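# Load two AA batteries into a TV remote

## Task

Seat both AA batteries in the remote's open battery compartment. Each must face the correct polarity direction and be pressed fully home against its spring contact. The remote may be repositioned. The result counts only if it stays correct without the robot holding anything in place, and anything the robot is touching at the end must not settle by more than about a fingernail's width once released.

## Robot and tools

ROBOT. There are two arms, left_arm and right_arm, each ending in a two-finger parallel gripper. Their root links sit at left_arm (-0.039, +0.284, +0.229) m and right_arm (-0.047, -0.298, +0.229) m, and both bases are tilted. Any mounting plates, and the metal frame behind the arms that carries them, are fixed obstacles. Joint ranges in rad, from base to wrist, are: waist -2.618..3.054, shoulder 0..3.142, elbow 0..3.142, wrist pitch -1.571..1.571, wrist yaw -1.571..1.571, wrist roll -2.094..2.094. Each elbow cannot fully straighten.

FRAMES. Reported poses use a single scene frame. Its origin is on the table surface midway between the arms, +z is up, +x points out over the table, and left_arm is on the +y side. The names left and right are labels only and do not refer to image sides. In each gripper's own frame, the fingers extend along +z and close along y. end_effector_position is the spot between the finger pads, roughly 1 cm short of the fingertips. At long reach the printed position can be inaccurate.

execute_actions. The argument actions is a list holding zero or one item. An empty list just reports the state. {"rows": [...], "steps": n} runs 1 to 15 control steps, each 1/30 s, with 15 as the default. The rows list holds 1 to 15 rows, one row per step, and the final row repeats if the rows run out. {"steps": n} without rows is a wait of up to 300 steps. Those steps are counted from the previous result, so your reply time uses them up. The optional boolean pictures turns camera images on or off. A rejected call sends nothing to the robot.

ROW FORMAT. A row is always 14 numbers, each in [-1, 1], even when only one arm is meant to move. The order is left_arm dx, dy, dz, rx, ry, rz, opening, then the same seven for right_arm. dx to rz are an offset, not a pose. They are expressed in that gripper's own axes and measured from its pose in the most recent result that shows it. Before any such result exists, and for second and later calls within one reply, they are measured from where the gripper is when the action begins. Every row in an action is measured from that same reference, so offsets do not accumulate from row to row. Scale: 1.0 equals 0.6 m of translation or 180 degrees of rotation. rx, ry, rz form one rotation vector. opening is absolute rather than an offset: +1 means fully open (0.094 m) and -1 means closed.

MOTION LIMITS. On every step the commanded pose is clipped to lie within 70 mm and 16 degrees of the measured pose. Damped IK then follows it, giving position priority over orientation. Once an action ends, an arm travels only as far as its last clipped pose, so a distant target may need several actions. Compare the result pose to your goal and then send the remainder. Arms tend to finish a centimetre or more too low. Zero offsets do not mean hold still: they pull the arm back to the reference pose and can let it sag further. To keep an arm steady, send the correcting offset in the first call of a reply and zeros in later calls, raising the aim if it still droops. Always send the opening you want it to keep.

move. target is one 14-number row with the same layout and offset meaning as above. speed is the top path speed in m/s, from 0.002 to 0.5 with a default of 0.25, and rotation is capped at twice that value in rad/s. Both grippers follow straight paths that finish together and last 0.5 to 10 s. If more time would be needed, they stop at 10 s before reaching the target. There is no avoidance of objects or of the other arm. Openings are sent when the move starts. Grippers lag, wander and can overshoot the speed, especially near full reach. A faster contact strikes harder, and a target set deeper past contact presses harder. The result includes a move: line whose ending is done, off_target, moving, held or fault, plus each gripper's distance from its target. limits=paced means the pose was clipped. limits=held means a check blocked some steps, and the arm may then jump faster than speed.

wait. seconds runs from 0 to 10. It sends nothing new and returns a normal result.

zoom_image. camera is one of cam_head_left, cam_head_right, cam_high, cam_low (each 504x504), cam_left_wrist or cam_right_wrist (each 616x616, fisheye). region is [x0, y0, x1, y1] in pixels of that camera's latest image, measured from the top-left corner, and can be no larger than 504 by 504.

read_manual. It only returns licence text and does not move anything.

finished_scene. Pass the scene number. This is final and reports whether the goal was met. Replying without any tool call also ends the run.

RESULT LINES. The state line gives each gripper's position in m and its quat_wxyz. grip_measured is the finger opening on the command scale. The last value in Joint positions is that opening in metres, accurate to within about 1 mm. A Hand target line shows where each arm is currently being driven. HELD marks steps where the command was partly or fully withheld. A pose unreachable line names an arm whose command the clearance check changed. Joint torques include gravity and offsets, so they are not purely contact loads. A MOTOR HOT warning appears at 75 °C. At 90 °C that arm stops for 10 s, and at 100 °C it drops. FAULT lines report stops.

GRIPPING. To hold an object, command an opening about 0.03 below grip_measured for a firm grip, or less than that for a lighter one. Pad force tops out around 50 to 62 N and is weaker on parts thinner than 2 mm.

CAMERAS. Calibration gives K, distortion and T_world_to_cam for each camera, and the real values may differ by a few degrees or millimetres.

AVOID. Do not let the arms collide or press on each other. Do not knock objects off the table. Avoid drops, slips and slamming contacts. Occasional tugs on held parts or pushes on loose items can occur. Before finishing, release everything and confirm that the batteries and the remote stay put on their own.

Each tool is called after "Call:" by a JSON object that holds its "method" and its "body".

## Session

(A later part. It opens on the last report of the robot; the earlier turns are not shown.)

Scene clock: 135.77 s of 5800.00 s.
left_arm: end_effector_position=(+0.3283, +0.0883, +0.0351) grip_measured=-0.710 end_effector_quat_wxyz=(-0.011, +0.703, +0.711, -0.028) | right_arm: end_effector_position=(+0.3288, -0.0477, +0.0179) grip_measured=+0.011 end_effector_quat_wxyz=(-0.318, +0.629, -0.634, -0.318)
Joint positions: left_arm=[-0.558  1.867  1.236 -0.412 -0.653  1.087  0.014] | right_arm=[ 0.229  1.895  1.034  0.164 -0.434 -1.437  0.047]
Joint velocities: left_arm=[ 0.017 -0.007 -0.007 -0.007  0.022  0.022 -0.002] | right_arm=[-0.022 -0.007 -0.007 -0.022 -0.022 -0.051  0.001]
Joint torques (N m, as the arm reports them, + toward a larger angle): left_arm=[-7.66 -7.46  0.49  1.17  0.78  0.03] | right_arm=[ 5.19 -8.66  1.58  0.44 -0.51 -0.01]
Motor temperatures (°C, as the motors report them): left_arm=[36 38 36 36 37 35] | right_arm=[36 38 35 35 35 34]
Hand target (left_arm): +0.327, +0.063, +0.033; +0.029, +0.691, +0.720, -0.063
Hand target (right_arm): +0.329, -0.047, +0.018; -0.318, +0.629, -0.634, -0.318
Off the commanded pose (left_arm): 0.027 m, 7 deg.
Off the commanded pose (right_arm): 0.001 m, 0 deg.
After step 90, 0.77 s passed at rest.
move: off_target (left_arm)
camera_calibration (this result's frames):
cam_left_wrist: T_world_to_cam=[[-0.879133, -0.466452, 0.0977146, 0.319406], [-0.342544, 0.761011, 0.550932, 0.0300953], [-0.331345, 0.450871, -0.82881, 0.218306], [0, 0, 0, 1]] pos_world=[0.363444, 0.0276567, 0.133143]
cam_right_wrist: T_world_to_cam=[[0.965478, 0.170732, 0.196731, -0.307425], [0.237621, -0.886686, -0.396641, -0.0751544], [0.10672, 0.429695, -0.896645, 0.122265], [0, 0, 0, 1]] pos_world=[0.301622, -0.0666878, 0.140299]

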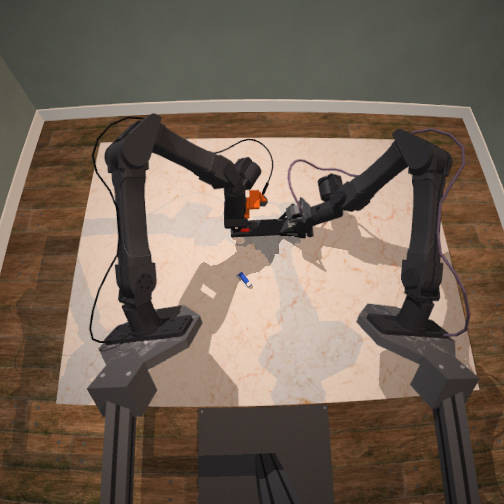

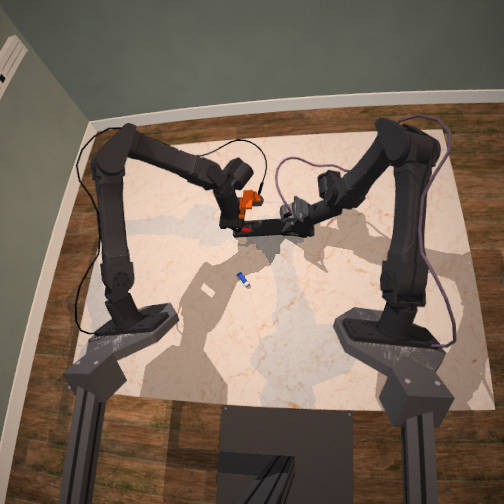

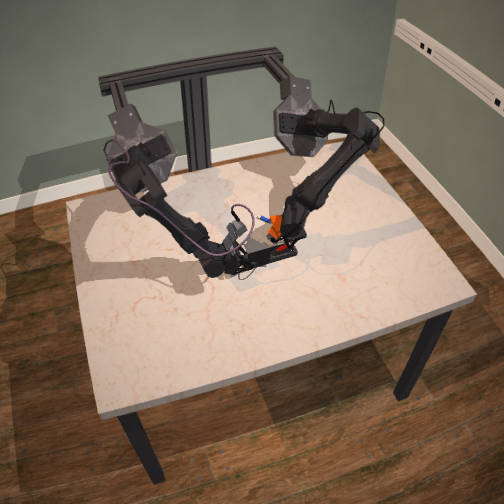

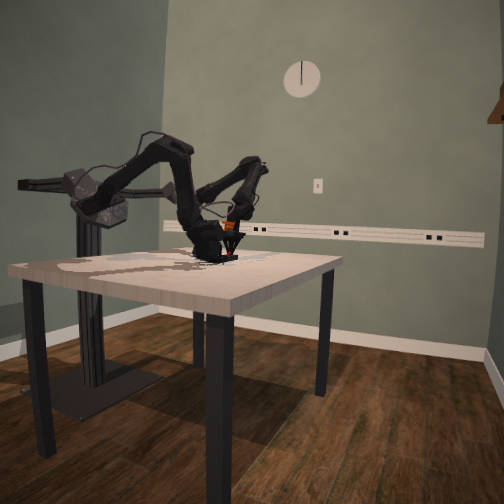

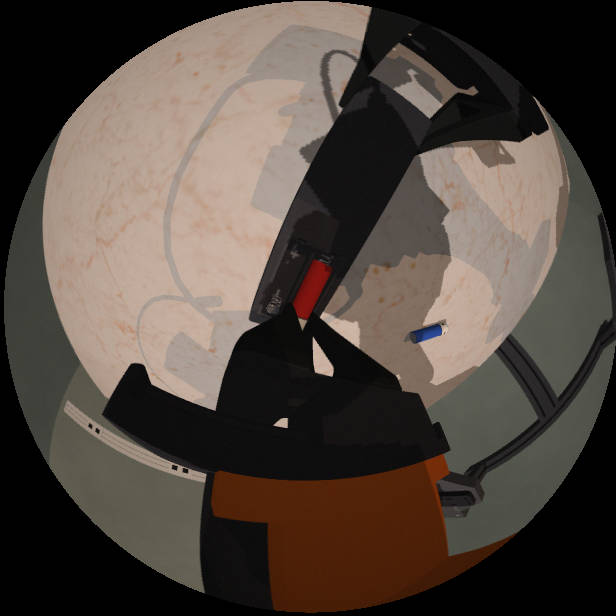

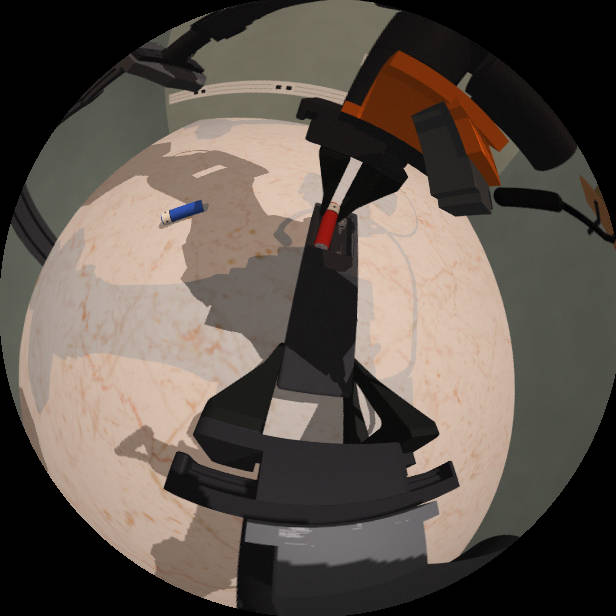

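Call:
{"method": "execute_actions", "body": {"actions": [{"rows":[[-0.045,-0.002,0.004,0,-0.042,-0.008,-0.74, 0,0,0.002,0,0,0,-0.02],[-0.047,-0.002,0.005,0,-0.046,-0.008,-0.74, 0,0,0.002,0,0,0,-0.02],[-0.049,-0.002,0.006,0,-0.05,-0.008,-0.74, 0,0,0.002,0,0,0,-0.02],[-0.051,-0.002,0.007,0,-0.054,-0.008,-0.74, 0,0,0.002,0,0,0,-0.02],[-0.053,-0.002,0.008,0,-0.058,-0.008,-0.74, 0,0,0.002,0,0,0,-0.02],[-0.055,-0.002,0.009,0,-0.062,-0.008,-0.74, 0,0,0.002,0,0,0,-0.02],[-0.056,-0.002,0.01,0,-0.066,-0.008,-0.74, 0,0,0.002,0,0,0,-0.02],[-0.057,-0.002,0.011,0,-0.07,-0.008,-0.74, 0,0,0.002,0,0,0,-0.02],[-0.058,-0.002,0.012,0,-0.074,-0.008,-0.74, 0,0,0.002,0,0,0,-0.02],[-0.059,-0.002,0.013,0,-0.078,-0.008,-0.74, 0,0,0.002,0,0,0,-0.02],[-0.06,-0.002,0.014,0,-0.082,-0.008,-0.74, 0,0,0.002,0,0,0,-0.02],[-0.06,-0.002,0.015,0,-0.086,-0.008,-0.74, 0,0,0.002,0,0,0,-0.02]],"steps":15}], "pictures": false}}

Call:
{"method": "wait", "body": {"seconds": 0.5}}

Call:
{"method": "zoom_image", "body": {"camera": "cam_left_wrist", "region": [240, 200, 390, 350]}}

Call:
{"method": "zoom_image", "body": {"camera": "cam_right_wrist", "region": [280, 150, 400, 270]}}

Call:
{"method": "zoom_image", "body": {"camera": "cam_high", "region": [255, 220, 315, 280]}}

Scene clock: 142.37 s of 5800.00 s.
left_arm: end_effector_position=(+0.3295, +0.0877, +0.0301) grip_measured=-0.710 end_effector_quat_wxyz=(+0.020, +0.698, +0.713, -0.070) | right_arm: end_effector_position=(+0.3288, -0.0478, +0.0179) grip_measured=+0.011 end_effector_quat_wxyz=(-0.319, +0.628, -0.634, -0.318)
Joint positions: left_arm=[-0.508  1.829  1.188 -0.336 -0.524  1.152  0.014] | right_arm=[ 0.229  1.895  1.034  0.164 -0.435 -1.437  0.047]
Joint velocities: left_arm=[ 0.066 -0.042 -0.09   0.154  0.198  0.037 -0.001] | right_arm=[ 0.002 -0.017 -0.002  0.022  0.007 -0.037 -0.001]
Joint torques (N m, as the arm reports them, + toward a larger angle): left_arm=[-7.91 -7.14  0.36  1.23  0.99  0.  ] | right_arm=[ 5.18 -8.31  1.76  0.46 -0.5   0.  ]
Motor temperatures (°C, as the motors report them): left_arm=[36 38 35 36 37 35] | right_arm=[36 38 35 35 35 34]
Hand target (left_arm): +0.328, +0.055, +0.031; +0.078, +0.686, +0.713, -0.118
Hand target (right_arm): +0.329, -0.047, +0.017; -0.318, +0.629, -0.634, -0.318
Off the commanded pose (left_arm): 0.036 m, 10 deg.
Off the commanded pose (right_arm): 0.001 m, 0 deg.
Steps of this call (steps 1 to 90: nothing new was sent; then 3.10 s passed at rest; steps 91 to 105: all 15 steps of this action). Readings (end_effector_position):
91: left_arm (+0.3285, +0.0880, +0.0352) | right_arm (+0.3288, -0.0477, +0.0179)
92: left_arm (+0.3286, +0.0876, +0.0355) | right_arm (+0.3288, -0.0477, +0.0179)
94: left_arm (+0.3290, +0.0877, +0.0349) | right_arm (+0.3288, -0.0477, +0.0179)
98: left_arm (+0.3289, +0.0878, +0.0336) | right_arm (+0.3288, -0.0478, +0.0179)
105: the state above

Scene clock: 142.87 s of 5800.00 s.
left_arm: end_effector_position=(+0.3296, +0.0872, +0.0296) grip_measured=-0.710 end_effector_quat_wxyz=(+0.025, +0.699, +0.710, -0.074) | right_arm: end_effector_position=(+0.3289, -0.0482, +0.0178) grip_measured=+0.011 end_effector_quat_wxyz=(-0.319, +0.628, -0.634, -0.319)
Joint positions: left_arm=[-0.504  1.825  1.181 -0.324 -0.511  1.166  0.014] | right_arm=[ 0.227  1.895  1.034  0.164 -0.438 -1.439  0.047]
Joint velocities: left_arm=[ 0.002 -0.002  0.007  0.022  0.007  0.022 -0.   ] | right_arm=[-0.007 -0.002  0.007  0.022  0.007  0.022 -0.   ]
Joint torques (N m, as the arm reports them, + toward a larger angle): left_arm=[-7.81 -7.03  0.33  1.35  1.1   0.01] | right_arm=[ 5.34 -8.3   1.74  0.46 -0.48  0.01]
Motor temperatures (°C, as the motors report them): left_arm=[36 38 35 36 38 35] | right_arm=[36 38 35 35 35 34]
Hand target (left_arm): +0.328, +0.055, +0.031; +0.078, +0.687, +0.713, -0.118
Hand target (right_arm): +0.329, -0.047, +0.017; -0.318, +0.629, -0.634, -0.318
Off the commanded pose (left_arm): 0.035 m, 9 deg.
Off the commanded pose (right_arm): 0.002 m, 0 deg.
Steps of this call (steps 1 to 15: nothing new was sent). Readings (end_effector_position):
1: left_arm (+0.3295, +0.0877, +0.0299) | right_arm (+0.3288, -0.0478, +0.0179)
2: left_arm (+0.3295, +0.0877, +0.0298) | right_arm (+0.3288, -0.0478, +0.0179)
4: left_arm (+0.3297, +0.0876, +0.0298) | right_arm (+0.3289, -0.0480, +0.0178)
8: left_arm (+0.3297, +0.0873, +0.0297) | right_arm (+0.3289, -0.0482, +0.0178)
15: the state above
camera_calibration (this result's frames):
cam_left_wrist: T_world_to_cam=[[-0.873916, -0.457547, 0.164079, 0.316134], [-0.341535, 0.818191, 0.462511, 0.0317217], [-0.345869, 0.348157, -0.871299, 0.2297], [0, 0, 0, 1]] pos_world=[0.366554, 0.0387201, 0.133595]
cam_right_wrist: T_world_to_cam=[[0.965432, 0.170153, 0.197454, -0.3075], [0.237621, -0.885883, -0.398432, -0.0756015], [0.107127, 0.431578, -0.895692, 0.122323], [0, 0, 0, 1]] pos_world=[0.301731, -0.0674439, 0.140159]

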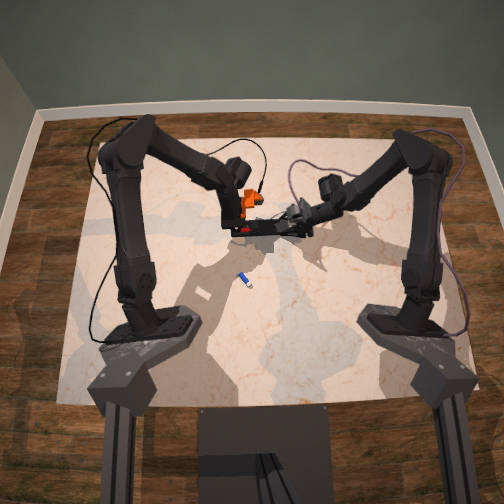

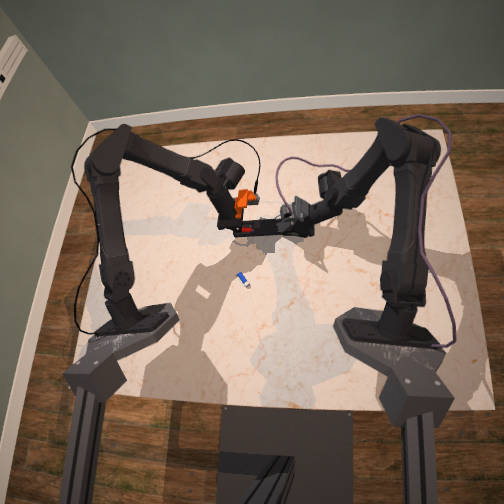

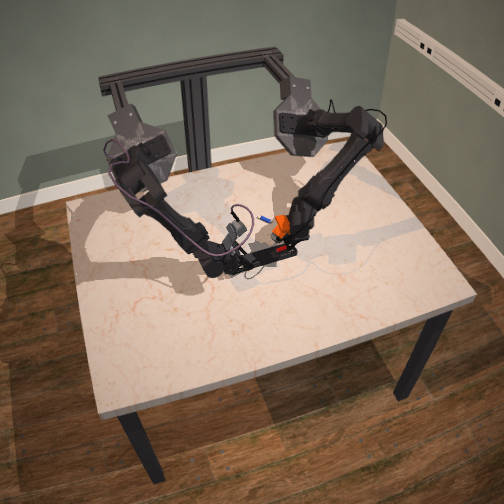

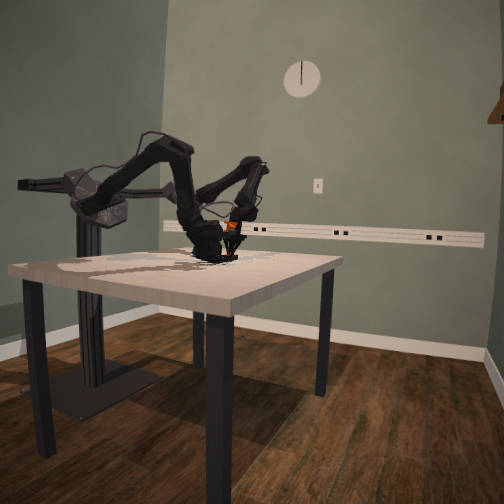

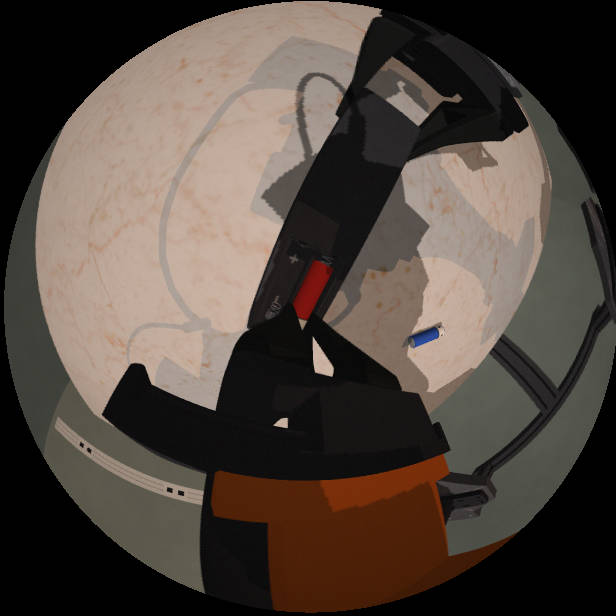

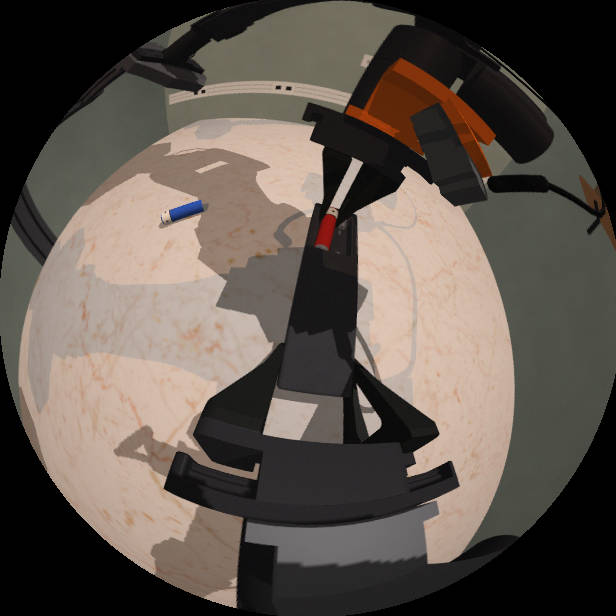

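Region (240, 200, 390, 350) of cam_left_wrist's 616x616 image, scaled by 3.360, with more detail than that image has.

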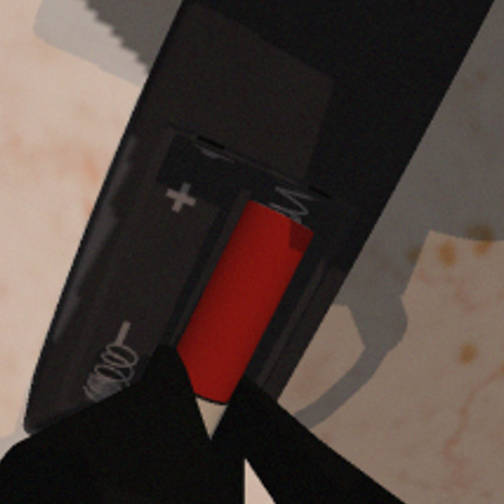

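Region (280, 150, 400, 270) of cam_right_wrist's 616x616 image, scaled by 4.200, with more detail than that image has.

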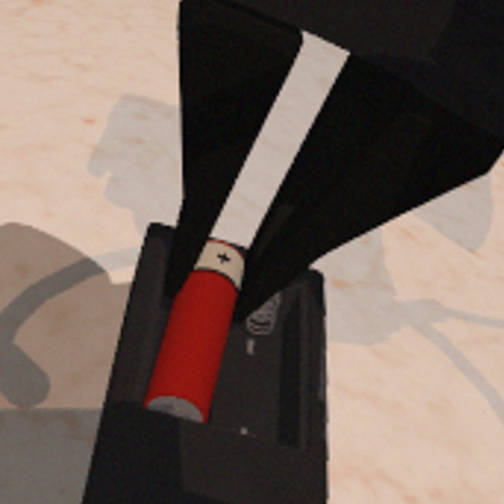

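Region (255, 220, 315, 280) of cam_high's 504x504 image, scaled by 8.400, with more detail than that image has.

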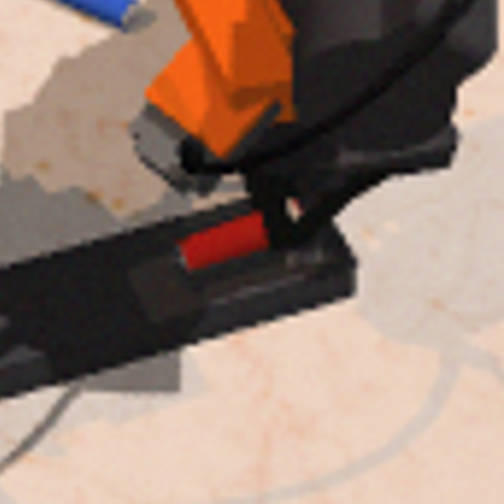

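Call:
{"method": "execute_actions", "body": {"actions": [{"rows":[[-0.057,-0.003,0.015,0,-0.054,-0.006,-0.74, 0,0,0.003,0,0,0,-0.02],[-0.057,-0.003,0.016,0,-0.058,-0.006,-0.74, 0,0,0.003,0,0,0,-0.02],[-0.058,-0.003,0.017,0,-0.062,-0.006,-0.74, 0,0,0.003,0,0,0,-0.02],[-0.058,-0.003,0.018,0,-0.066,-0.006,-0.74, 0,0,0.003,0,0,0,-0.02],[-0.058,-0.003,0.019,0,-0.07,-0.006,-0.74, 0,0,0.003,0,0,0,-0.02],[-0.059,-0.003,0.02,0,-0.074,-0.006,-0.74, 0,0,0.003,0,0,0,-0.02],[-0.059,-0.003,0.021,0,-0.078,-0.006,-0.74, 0,0,0.003,0,0,0,-0.02],[-0.059,-0.003,0.022,0,-0.082,-0.006,-0.74, 0,0,0.003,0,0,0,-0.02],[-0.059,-0.003,0.023,0,-0.086,-0.006,-0.74, 0,0,0.003,0,0,0,-0.02],[-0.059,-0.003,0.024,0,-0.09,-0.006,-0.74, 0,0,0.003,0,0,0,-0.02],[-0.059,-0.003,0.025,0,-0.095,-0.006,-0.74, 0,0,0.003,0,0,0,-0.02]],"steps":15}], "pictures": false}}

Call:
{"method": "wait", "body": {"seconds": 0.5}}

Call:
{"method": "zoom_image", "body": {"camera": "cam_left_wrist", "region": [240, 200, 390, 350]}}

Call:
{"method": "zoom_image", "body": {"camera": "cam_right_wrist", "region": [280, 150, 400, 270]}}

Call:
{"method": "zoom_image", "body": {"camera": "cam_high", "region": [255, 220, 315, 280]}}

Scene clock: 150.43 s of 5800.00 s.
left_arm: end_effector_position=(+0.3304, +0.0874, +0.0285) grip_measured=-0.710 end_effector_quat_wxyz=(+0.061, +0.691, +0.709, -0.127) | right_arm: end_effector_position=(+0.3289, -0.0484, +0.0178) grip_measured=+0.011 end_effector_quat_wxyz=(-0.320, +0.628, -0.634, -0.319)
Joint positions: left_arm=[-0.443  1.782  1.141 -0.278 -0.35   1.223  0.014] | right_arm=[ 0.226  1.895  1.034  0.164 -0.44  -1.439  0.047]
Joint velocities: left_arm=[ 0.076 -0.046 -0.066  0.095  0.183  0.081 -0.   ] | right_arm=[-0.002 -0.012 -0.002 -0.051 -0.051 -0.007  0.   ]
Joint torques (N m, as the arm reports them, + toward a larger angle): left_arm=[-6.56 -5.25  0.06  1.6   1.2   0.04] | right_arm=[ 5.28 -8.14  1.83  0.48 -0.49  0.01]
Motor temperatures (°C, as the motors report them): left_arm=[36 38 35 37 38 35] | right_arm=[36 38 35 35 35 34]
Hand target (left_arm): +0.328, +0.054, +0.025; +0.121, +0.678, +0.704, -0.173
Hand target (right_arm): +0.329, -0.047, +0.017; -0.319, +0.628, -0.634, -0.319
Off the commanded pose (left_arm): 0.038 m, 10 deg.
Off the commanded pose (right_arm): 0.002 m, 0 deg.
Steps of this call (steps 1 to 90: nothing new was sent; then 4.07 s passed at rest; steps 91 to 105: all 15 steps of this action). Readings (end_effector_position):
91: left_arm (+0.3296, +0.0873, +0.0293) | right_arm (+0.3290, -0.0483, +0.0178)
92: left_arm (+0.3297, +0.0874, +0.0291) | right_arm (+0.3289, -0.0483, +0.0178)
94: left_arm (+0.3302, +0.0873, +0.0291) | right_arm (+0.3289, -0.0483, +0.0178)
98: left_arm (+0.3302, +0.0875, +0.0288) | right_arm (+0.3289, -0.0484, +0.0178)
105: the state above

Scene clock: 150.93 s of 5800.00 s.
left_arm: end_effector_position=(+0.3309, +0.0867, +0.0286) grip_measured=-0.710 end_effector_quat_wxyz=(+0.066, +0.691, +0.708, -0.132) | right_arm: end_effector_position=(+0.3290, -0.0487, +0.0178) grip_measured=+0.011 end_effector_quat_wxyz=(-0.320, +0.628, -0.634, -0.320)
Joint positions: left_arm=[-0.438  1.779  1.137 -0.27  -0.332  1.231  0.014] | right_arm=[ 0.225  1.895  1.034  0.164 -0.443 -1.44   0.047]
Joint velocities: left_arm=[ 0.007 -0.012 -0.012  0.037 -0.007 -0.066  0.   ] | right_arm=[-0.012  0.007  0.002 -0.007 -0.095  0.022 -0.002]
Joint torques (N m, as the arm reports them, + toward a larger angle): left_arm=[-6.47 -5.23  0.02  1.63  1.26  0.11] | right_arm=[ 5.42 -8.12  1.81  0.47 -0.46  0.03]
Motor temperatures (°C, as the motors report them): left_arm=[36 38 35 37 38 35] | right_arm=[36 38 35 35 35 34]
Hand target (left_arm): +0.328, +0.054, +0.025; +0.121, +0.678, +0.704, -0.173
Hand target (right_arm): +0.329, -0.047, +0.017; -0.319, +0.628, -0.634, -0.319
Off the commanded pose (left_arm): 0.038 m, 9 deg.
Off the commanded pose (right_arm): 0.002 m, 0 deg.
Steps of this call (steps 1 to 15: nothing new was sent). Readings (end_effector_position):
1: left_arm (+0.3305, +0.0873, +0.0285) | right_arm (+0.3289, -0.0484, +0.0178)
2: left_arm (+0.3305, +0.0871, +0.0285) | right_arm (+0.3289, -0.0484, +0.0178)
4: left_arm (+0.3305, +0.0871, +0.0286) | right_arm (+0.3289, -0.0484, +0.0178)
8: left_arm (+0.3307, +0.0868, +0.0286) | right_arm (+0.3290, -0.0487, +0.0177)
15: the state above
camera_calibration (this result's frames):
cam_left_wrist: T_world_to_cam=[[-0.863428, -0.43961, 0.247458, 0.309748], [-0.342738, 0.871123, 0.351675, 0.0319804], [-0.370166, 0.218833, -0.902823, 0.249532], [0, 0, 0, 1]] pos_world=[0.370774, 0.0537034, 0.137387]
cam_right_wrist: T_world_to_cam=[[0.965479, 0.169455, 0.197829, -0.30754], [0.237462, -0.884737, -0.401064, -0.0759603], [0.107064, 0.434196, -0.894434, 0.122637], [0, 0, 0, 1]] pos_world=[0.301831, -0.0683393, 0.140066]

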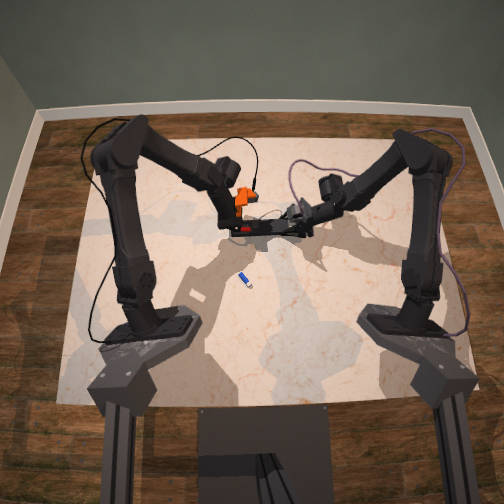

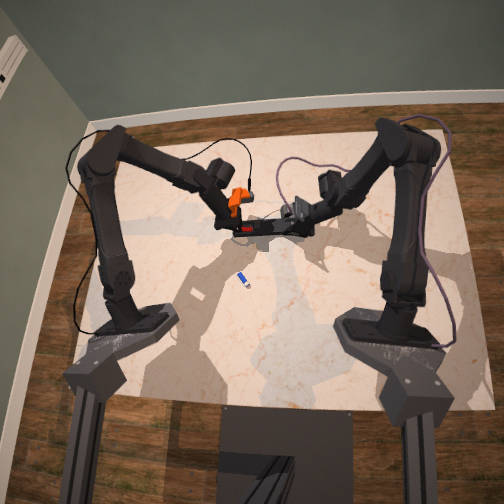

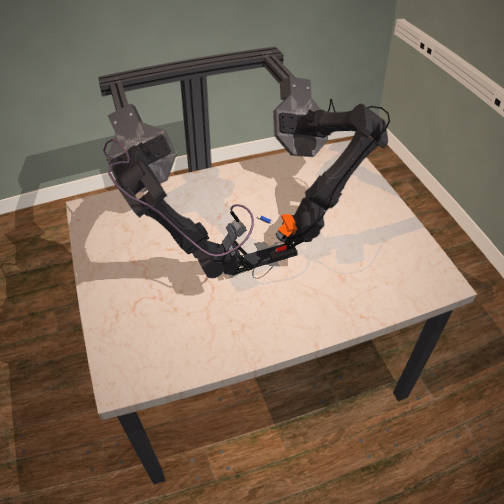

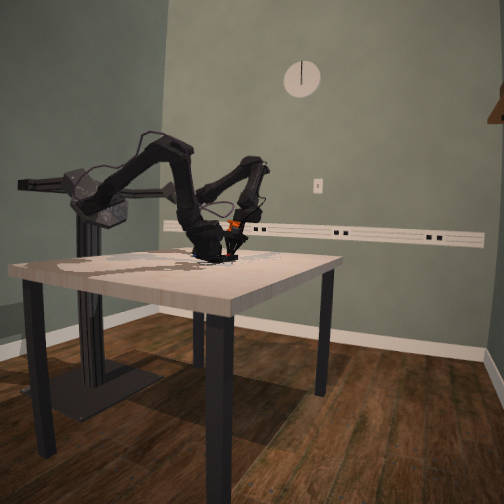

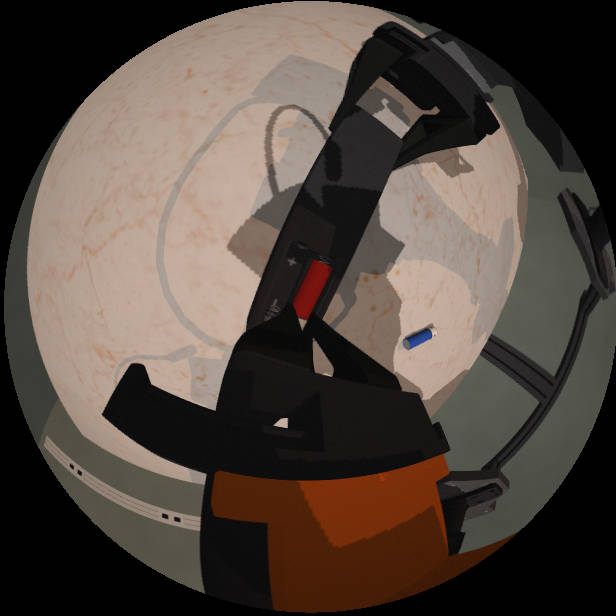

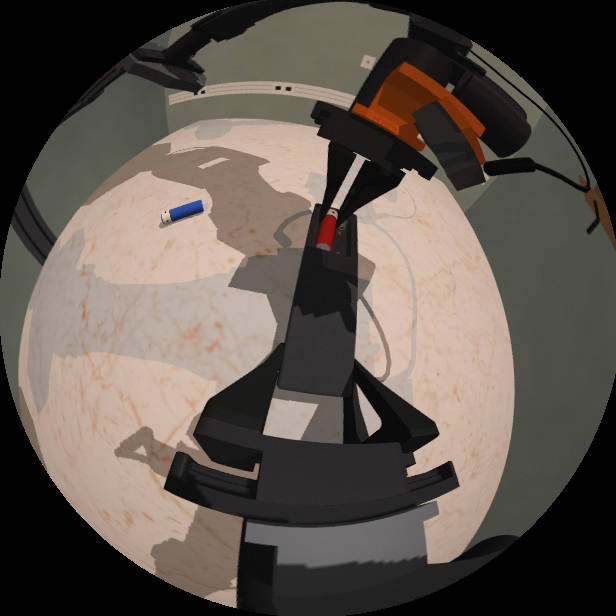

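Region (240, 200, 390, 350) of cam_left_wrist's 616x616 image, scaled by 3.360, with more detail than that image has.

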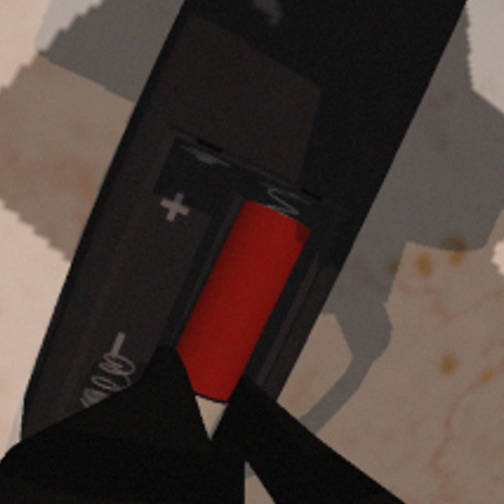

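Region (280, 150, 400, 270) of cam_right_wrist's 616x616 image, scaled by 4.200, with more detail than that image has.

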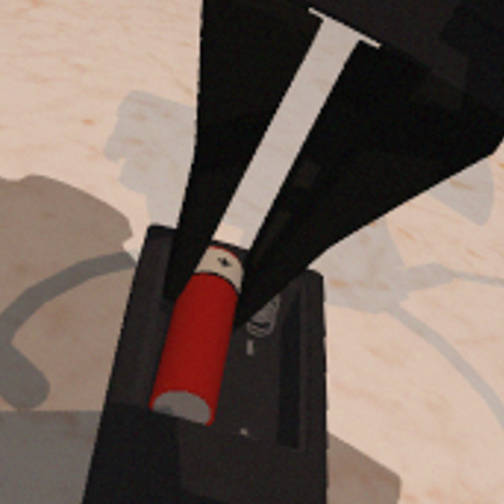

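Region (255, 220, 315, 280) of cam_high's 504x504 image, scaled by 8.400, with more detail than that image has.

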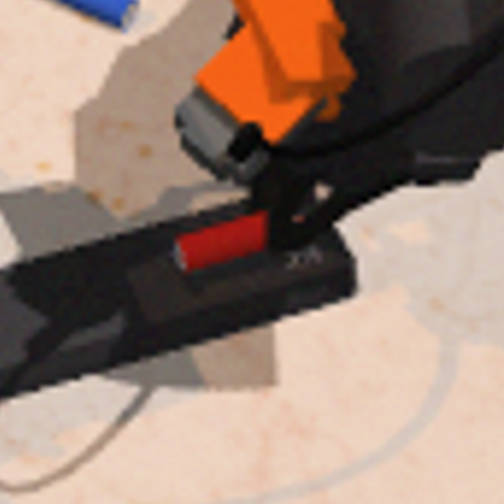

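Call:
{"method": "execute_actions", "body": {"actions": [{"rows":[[-0.055,-0.003,0.03,-0.002,-0.048,0,-0.74, 0,0,0.004,0,0,0,-0.02],[-0.055,-0.001,0.03,-0.004,-0.046,0,-0.74, 0,0,0.004,0,0,0,-0.02],[-0.055,0.001,0.03,-0.006,-0.044,0,-0.74, 0,0,0.004,0,0,0,-0.02],[-0.055,0.003,0.03,-0.008,-0.042,0,-0.74, 0,0,0.004,0,0,0,-0.02],[-0.055,0.005,0.03,-0.01,-0.04,0,-0.74, 0,0,0.004,0,0,0,-0.02],[-0.055,0.007,0.03,-0.012,-0.038,0,-0.74, 0,0,0.004,0,0,0,-0.02],[-0.055,0.009,0.03,-0.014,-0.036,0,-0.74, 0,0,0.004,0,0,0,-0.02],[-0.055,0.011,0.03,-0.016,-0.035,0,-0.74, 0,0,0.004,0,0,0,-0.02],[-0.055,0.013,0.03,-0.018,-0.035,0,-0.74, 0,0,0.004,0,0,0,-0.02]],"steps":15}]}}

Call:
{"method": "zoom_image", "body": {"camera": "cam_right_wrist", "region": [280, 150, 400, 270]}}

Call:
{"method": "zoom_image", "body": {"camera": "cam_head_right", "region": [215, 205, 275, 265]}}

Scene clock: 155.77 s of 5800.00 s.
left_arm: end_effector_position=(+0.3313, +0.0869, +0.0286) grip_measured=-0.710 end_effector_quat_wxyz=(+0.066, +0.692, +0.707, -0.130) | right_arm: end_effector_position=(+0.3291, -0.0490, +0.0177) grip_measured=+0.011 end_effector_quat_wxyz=(-0.320, +0.628, -0.633, -0.320)
Joint positions: left_arm=[-0.439  1.779  1.137 -0.269 -0.336  1.233  0.014] | right_arm=[ 0.223  1.895  1.034  0.164 -0.444 -1.441  0.047]
Joint velocities: left_arm=[ 0.007  0.002 -0.007 -0.007  0.007  0.007  0.   ] | right_arm=[-0.007  0.002  0.002  0.051 -0.007  0.037  0.002]
Joint torques (N m, as the arm reports them, + toward a larger angle): left_arm=[-7.69 -4.23  1.47  1.71  0.81  0.11] | right_arm=[ 5.31 -7.98  1.91  0.48 -0.48  0.02]
Motor temperatures (°C, as the motors report them): left_arm=[36 37 35 38 39 35] | right_arm=[36 38 35 35 35 34]
Hand target (left_arm): +0.337, +0.053, +0.024; +0.121, +0.682, +0.706, -0.150
Hand target (right_arm): +0.329, -0.047, +0.016; -0.320, +0.628, -0.634, -0.320
Off the commanded pose (left_arm): 0.039 m, 7 deg.
Off the commanded pose (right_arm): 0.003 m, 0 deg.
Steps of this call (steps 1 to 90: nothing new was sent; then 1.33 s passed at rest; steps 91 to 105: all 15 steps of this action). Readings (end_effector_position):
91: left_arm (+0.3308, +0.0867, +0.0286) | right_arm (+0.3290, -0.0487, +0.0178)
92: left_arm (+0.3307, +0.0866, +0.0286) | right_arm (+0.3290, -0.0488, +0.0177)
94: left_arm (+0.3307, +0.0866, +0.0286) | right_arm (+0.3291, -0.0489, +0.0177)
98: left_arm (+0.3310, +0.0869, +0.0285) | right_arm (+0.3291, -0.0490, +0.0177)
105: the state above
camera_calibration (this result's frames):
cam_left_wrist: T_world_to_cam=[[-0.865015, -0.438745, 0.243418, 0.31076], [-0.342205, 0.870682, 0.353282, 0.031735], [-0.366941, 0.222295, -0.903293, 0.248313], [0, 0, 0, 1]] pos_world=[0.370788, 0.0535144, 0.137444]
cam_right_wrist: T_world_to_cam=[[0.965457, 0.169196, 0.198156, -0.307567], [0.237437, -0.884494, -0.401615, -0.0762485], [0.107317, 0.434792, -0.894114, 0.122608], [0, 0, 0, 1]] pos_world=[0.301889, -0.068711, 0.139949]

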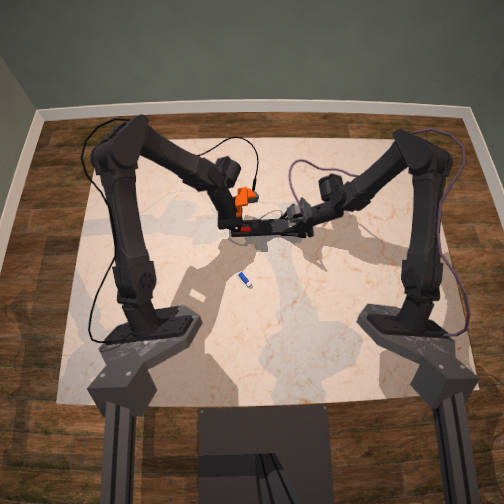

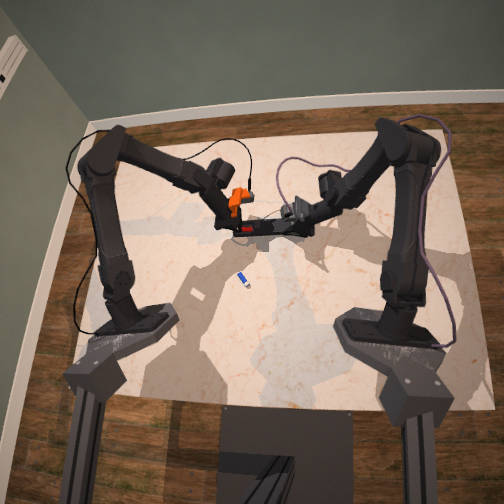

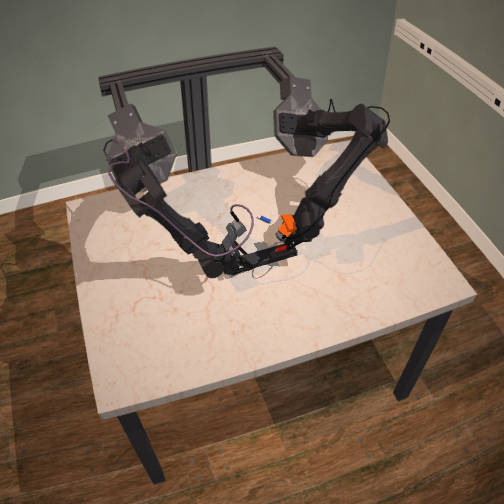

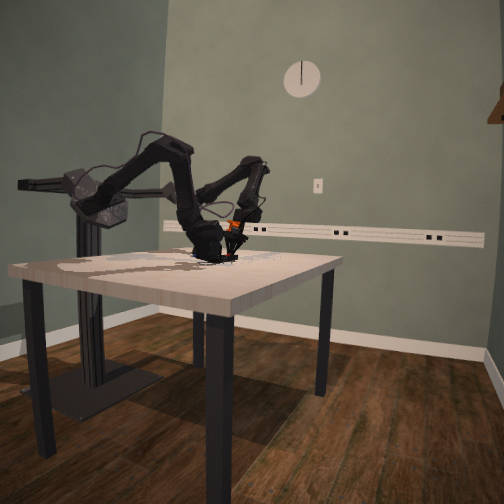

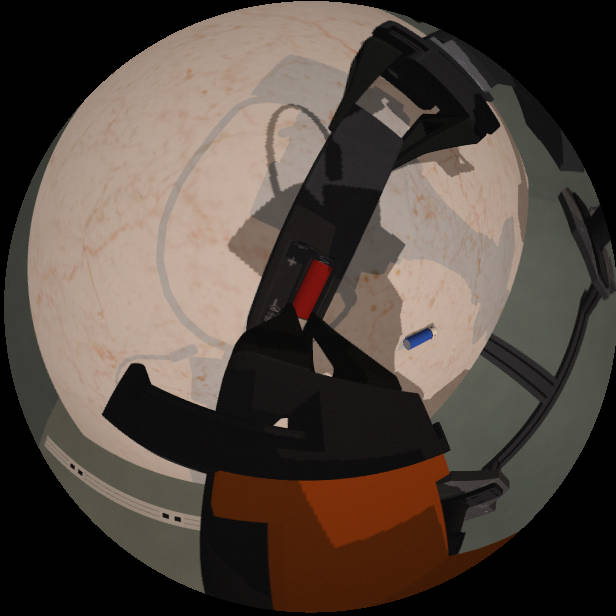

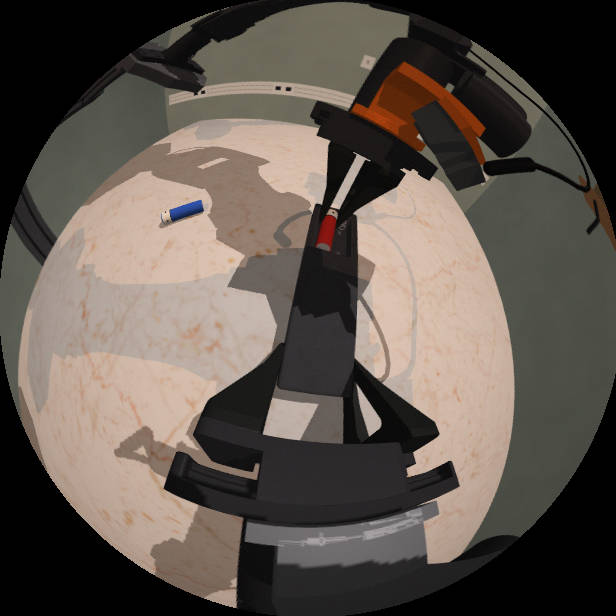

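Region (280, 150, 400, 270) of cam_right_wrist's 616x616 image, scaled by 4.200, with more detail than that image has.

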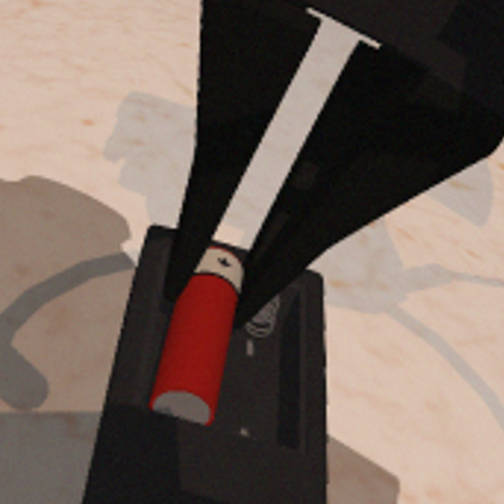

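Region (215, 205, 275, 265) of cam_head_right's 504x504 image, scaled by 8.400, with more detail than that image has.

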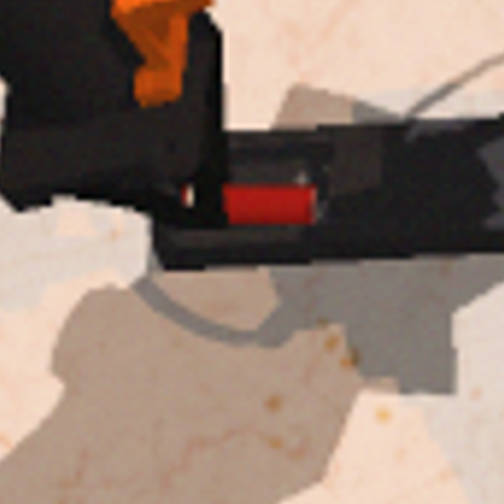

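Call:
{"method": "execute_actions", "body": {"actions": [{"rows":[[-0.05,0.01,0.028,-0.014,-0.032,0,-0.74, 0,0,0.004,0,0,0,-0.02],[-0.045,0.008,0.026,-0.012,-0.028,0,-0.74, 0,0,0.004,0,0,0,-0.02],[-0.04,0.006,0.024,-0.01,-0.024,0,-0.74, 0,0,0.004,0,0,0,-0.02],[-0.035,0.004,0.022,-0.008,-0.02,0,-0.74, 0,0,0.004,0,0,0,-0.02],[-0.03,0.002,0.02,-0.006,-0.016,0,-0.74, 0,0,0.004,0,0,0,-0.02],[-0.025,0.0,0.018,-0.004,-0.012,0,-0.74, 0,0,0.004,0,0,0,-0.02],[-0.02,0,0.016,-0.002,-0.008,0,-0.74, 0,0,0.004,0,0,0,-0.02],[-0.015,0,0.014,0,-0.004,0,-0.74, 0,0,0.004,0,0,0,-0.02],[-0.01,0,0.012,0,0,0,-0.74, 0,0,0.004,0,0,0,-0.02],[-0.005,0,0.01,0,0,0,-0.74, 0,0,0.004,0,0,0,-0.02],[0,0,0.01,0,0,0,-0.74, 0,0,0.004,0,0,0,-0.02]],"steps":15}]}}

Call:
{"method": "zoom_image", "body": {"camera": "cam_right_wrist", "region": [280, 150, 400, 270]}}

Scene clock: 159.77 s of 5800.00 s.
left_arm: end_effector_position=(+0.3307, +0.0881, +0.0287) grip_measured=-0.710 end_effector_quat_wxyz=(+0.063, +0.693, +0.707, -0.126) | right_arm: end_effector_position=(+0.3291, -0.0489, +0.0177) grip_measured=+0.011 end_effector_quat_wxyz=(-0.320, +0.627, -0.633, -0.320)
Joint positions: left_arm=[-0.441  1.779  1.137 -0.273 -0.348  1.233  0.014] | right_arm=[ 0.223  1.895  1.034  0.164 -0.445 -1.441  0.047]
Joint velocities: left_arm=[-0.007 -0.002 -0.007 -0.007  0.007 -0.051  0.002] | right_arm=[-0.002 -0.007 -0.007  0.007 -0.022 -0.037  0.001]
Joint torques (N m, as the arm reports them, + toward a larger angle): left_arm=[-5.24 -7.    2.02  0.52  0.26  0.07] | right_arm=[ 5.27 -7.98  1.89  0.48 -0.5   0.01]
Motor temperatures (°C, as the motors report them): left_arm=[36 37 35 38 39 35] | right_arm=[36 38 35 36 35 34]
Hand target (left_arm): +0.331, +0.085, +0.023; +0.066, +0.692, +0.707, -0.130
Hand target (right_arm): +0.329, -0.047, +0.016; -0.320, +0.627, -0.633, -0.320
Off the commanded pose (left_arm): 0.006 m, 1 deg.
Off the commanded pose (right_arm): 0.002 m, 0 deg.
Steps of this call (steps 1 to 90: nothing new was sent; then 0.50 s passed at rest; steps 91 to 105: all 15 steps of this action). Readings (end_effector_position):
91: left_arm (+0.3313, +0.0871, +0.0286) | right_arm (+0.3291, -0.0490, +0.0177)
92: left_arm (+0.3313, +0.0871, +0.0286) | right_arm (+0.3291, -0.0489, +0.0177)
94: left_arm (+0.3310, +0.0873, +0.0286) | right_arm (+0.3291, -0.0489, +0.0177)
98: left_arm (+0.3307, +0.0879, +0.0287) | right_arm (+0.3291, -0.0489, +0.0177)
105: the state above
camera_calibration (this result's frames):
cam_left_wrist: T_world_to_cam=[[-0.866924, -0.437709, 0.238439, 0.311404], [-0.338936, 0.868427, 0.361881, 0.0293499], [-0.365465, 0.232908, -0.901215, 0.246384], [0, 0, 0, 1]] pos_world=[0.369956, 0.0534313, 0.137173]
cam_right_wrist: T_world_to_cam=[[0.965455, 0.169158, 0.198195, -0.307579], [0.237461, -0.884332, -0.401956, -0.0761832], [0.107276, 0.435135, -0.893952, 0.122667], [0, 0, 0, 1]] pos_world=[0.301885, -0.0687185, 0.139997]

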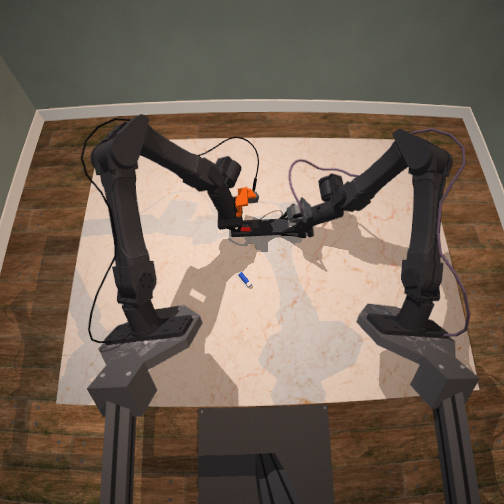

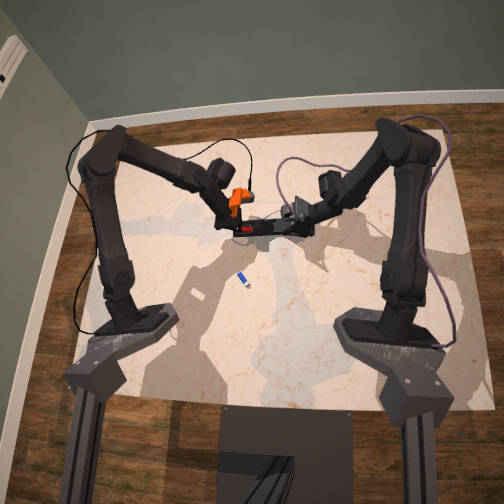

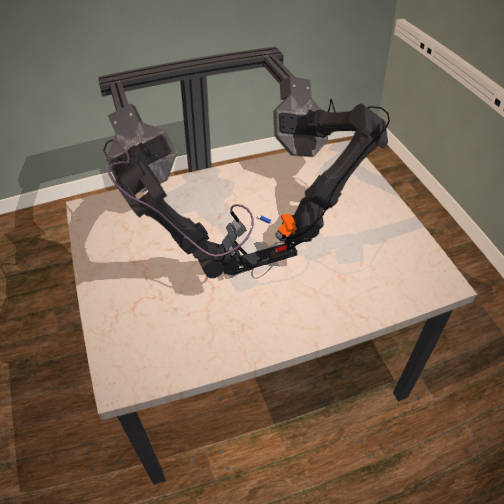

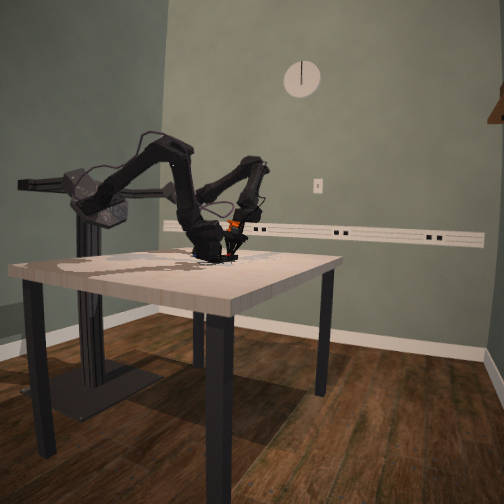

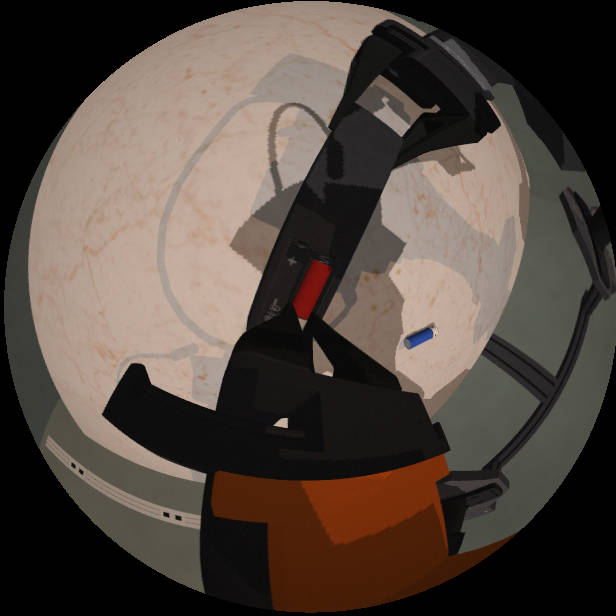

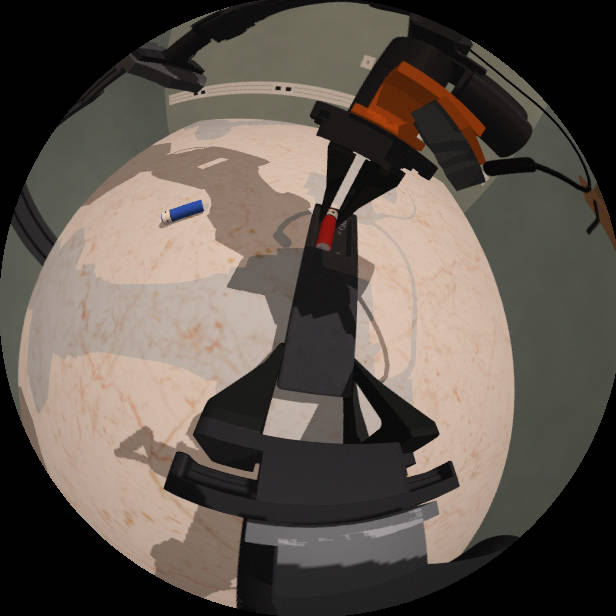

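Region (280, 150, 400, 270) of cam_right_wrist's 616x616 image, scaled by 4.200, with more detail than that image has.

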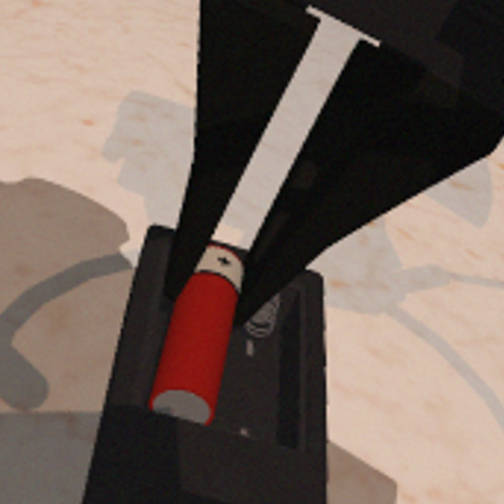

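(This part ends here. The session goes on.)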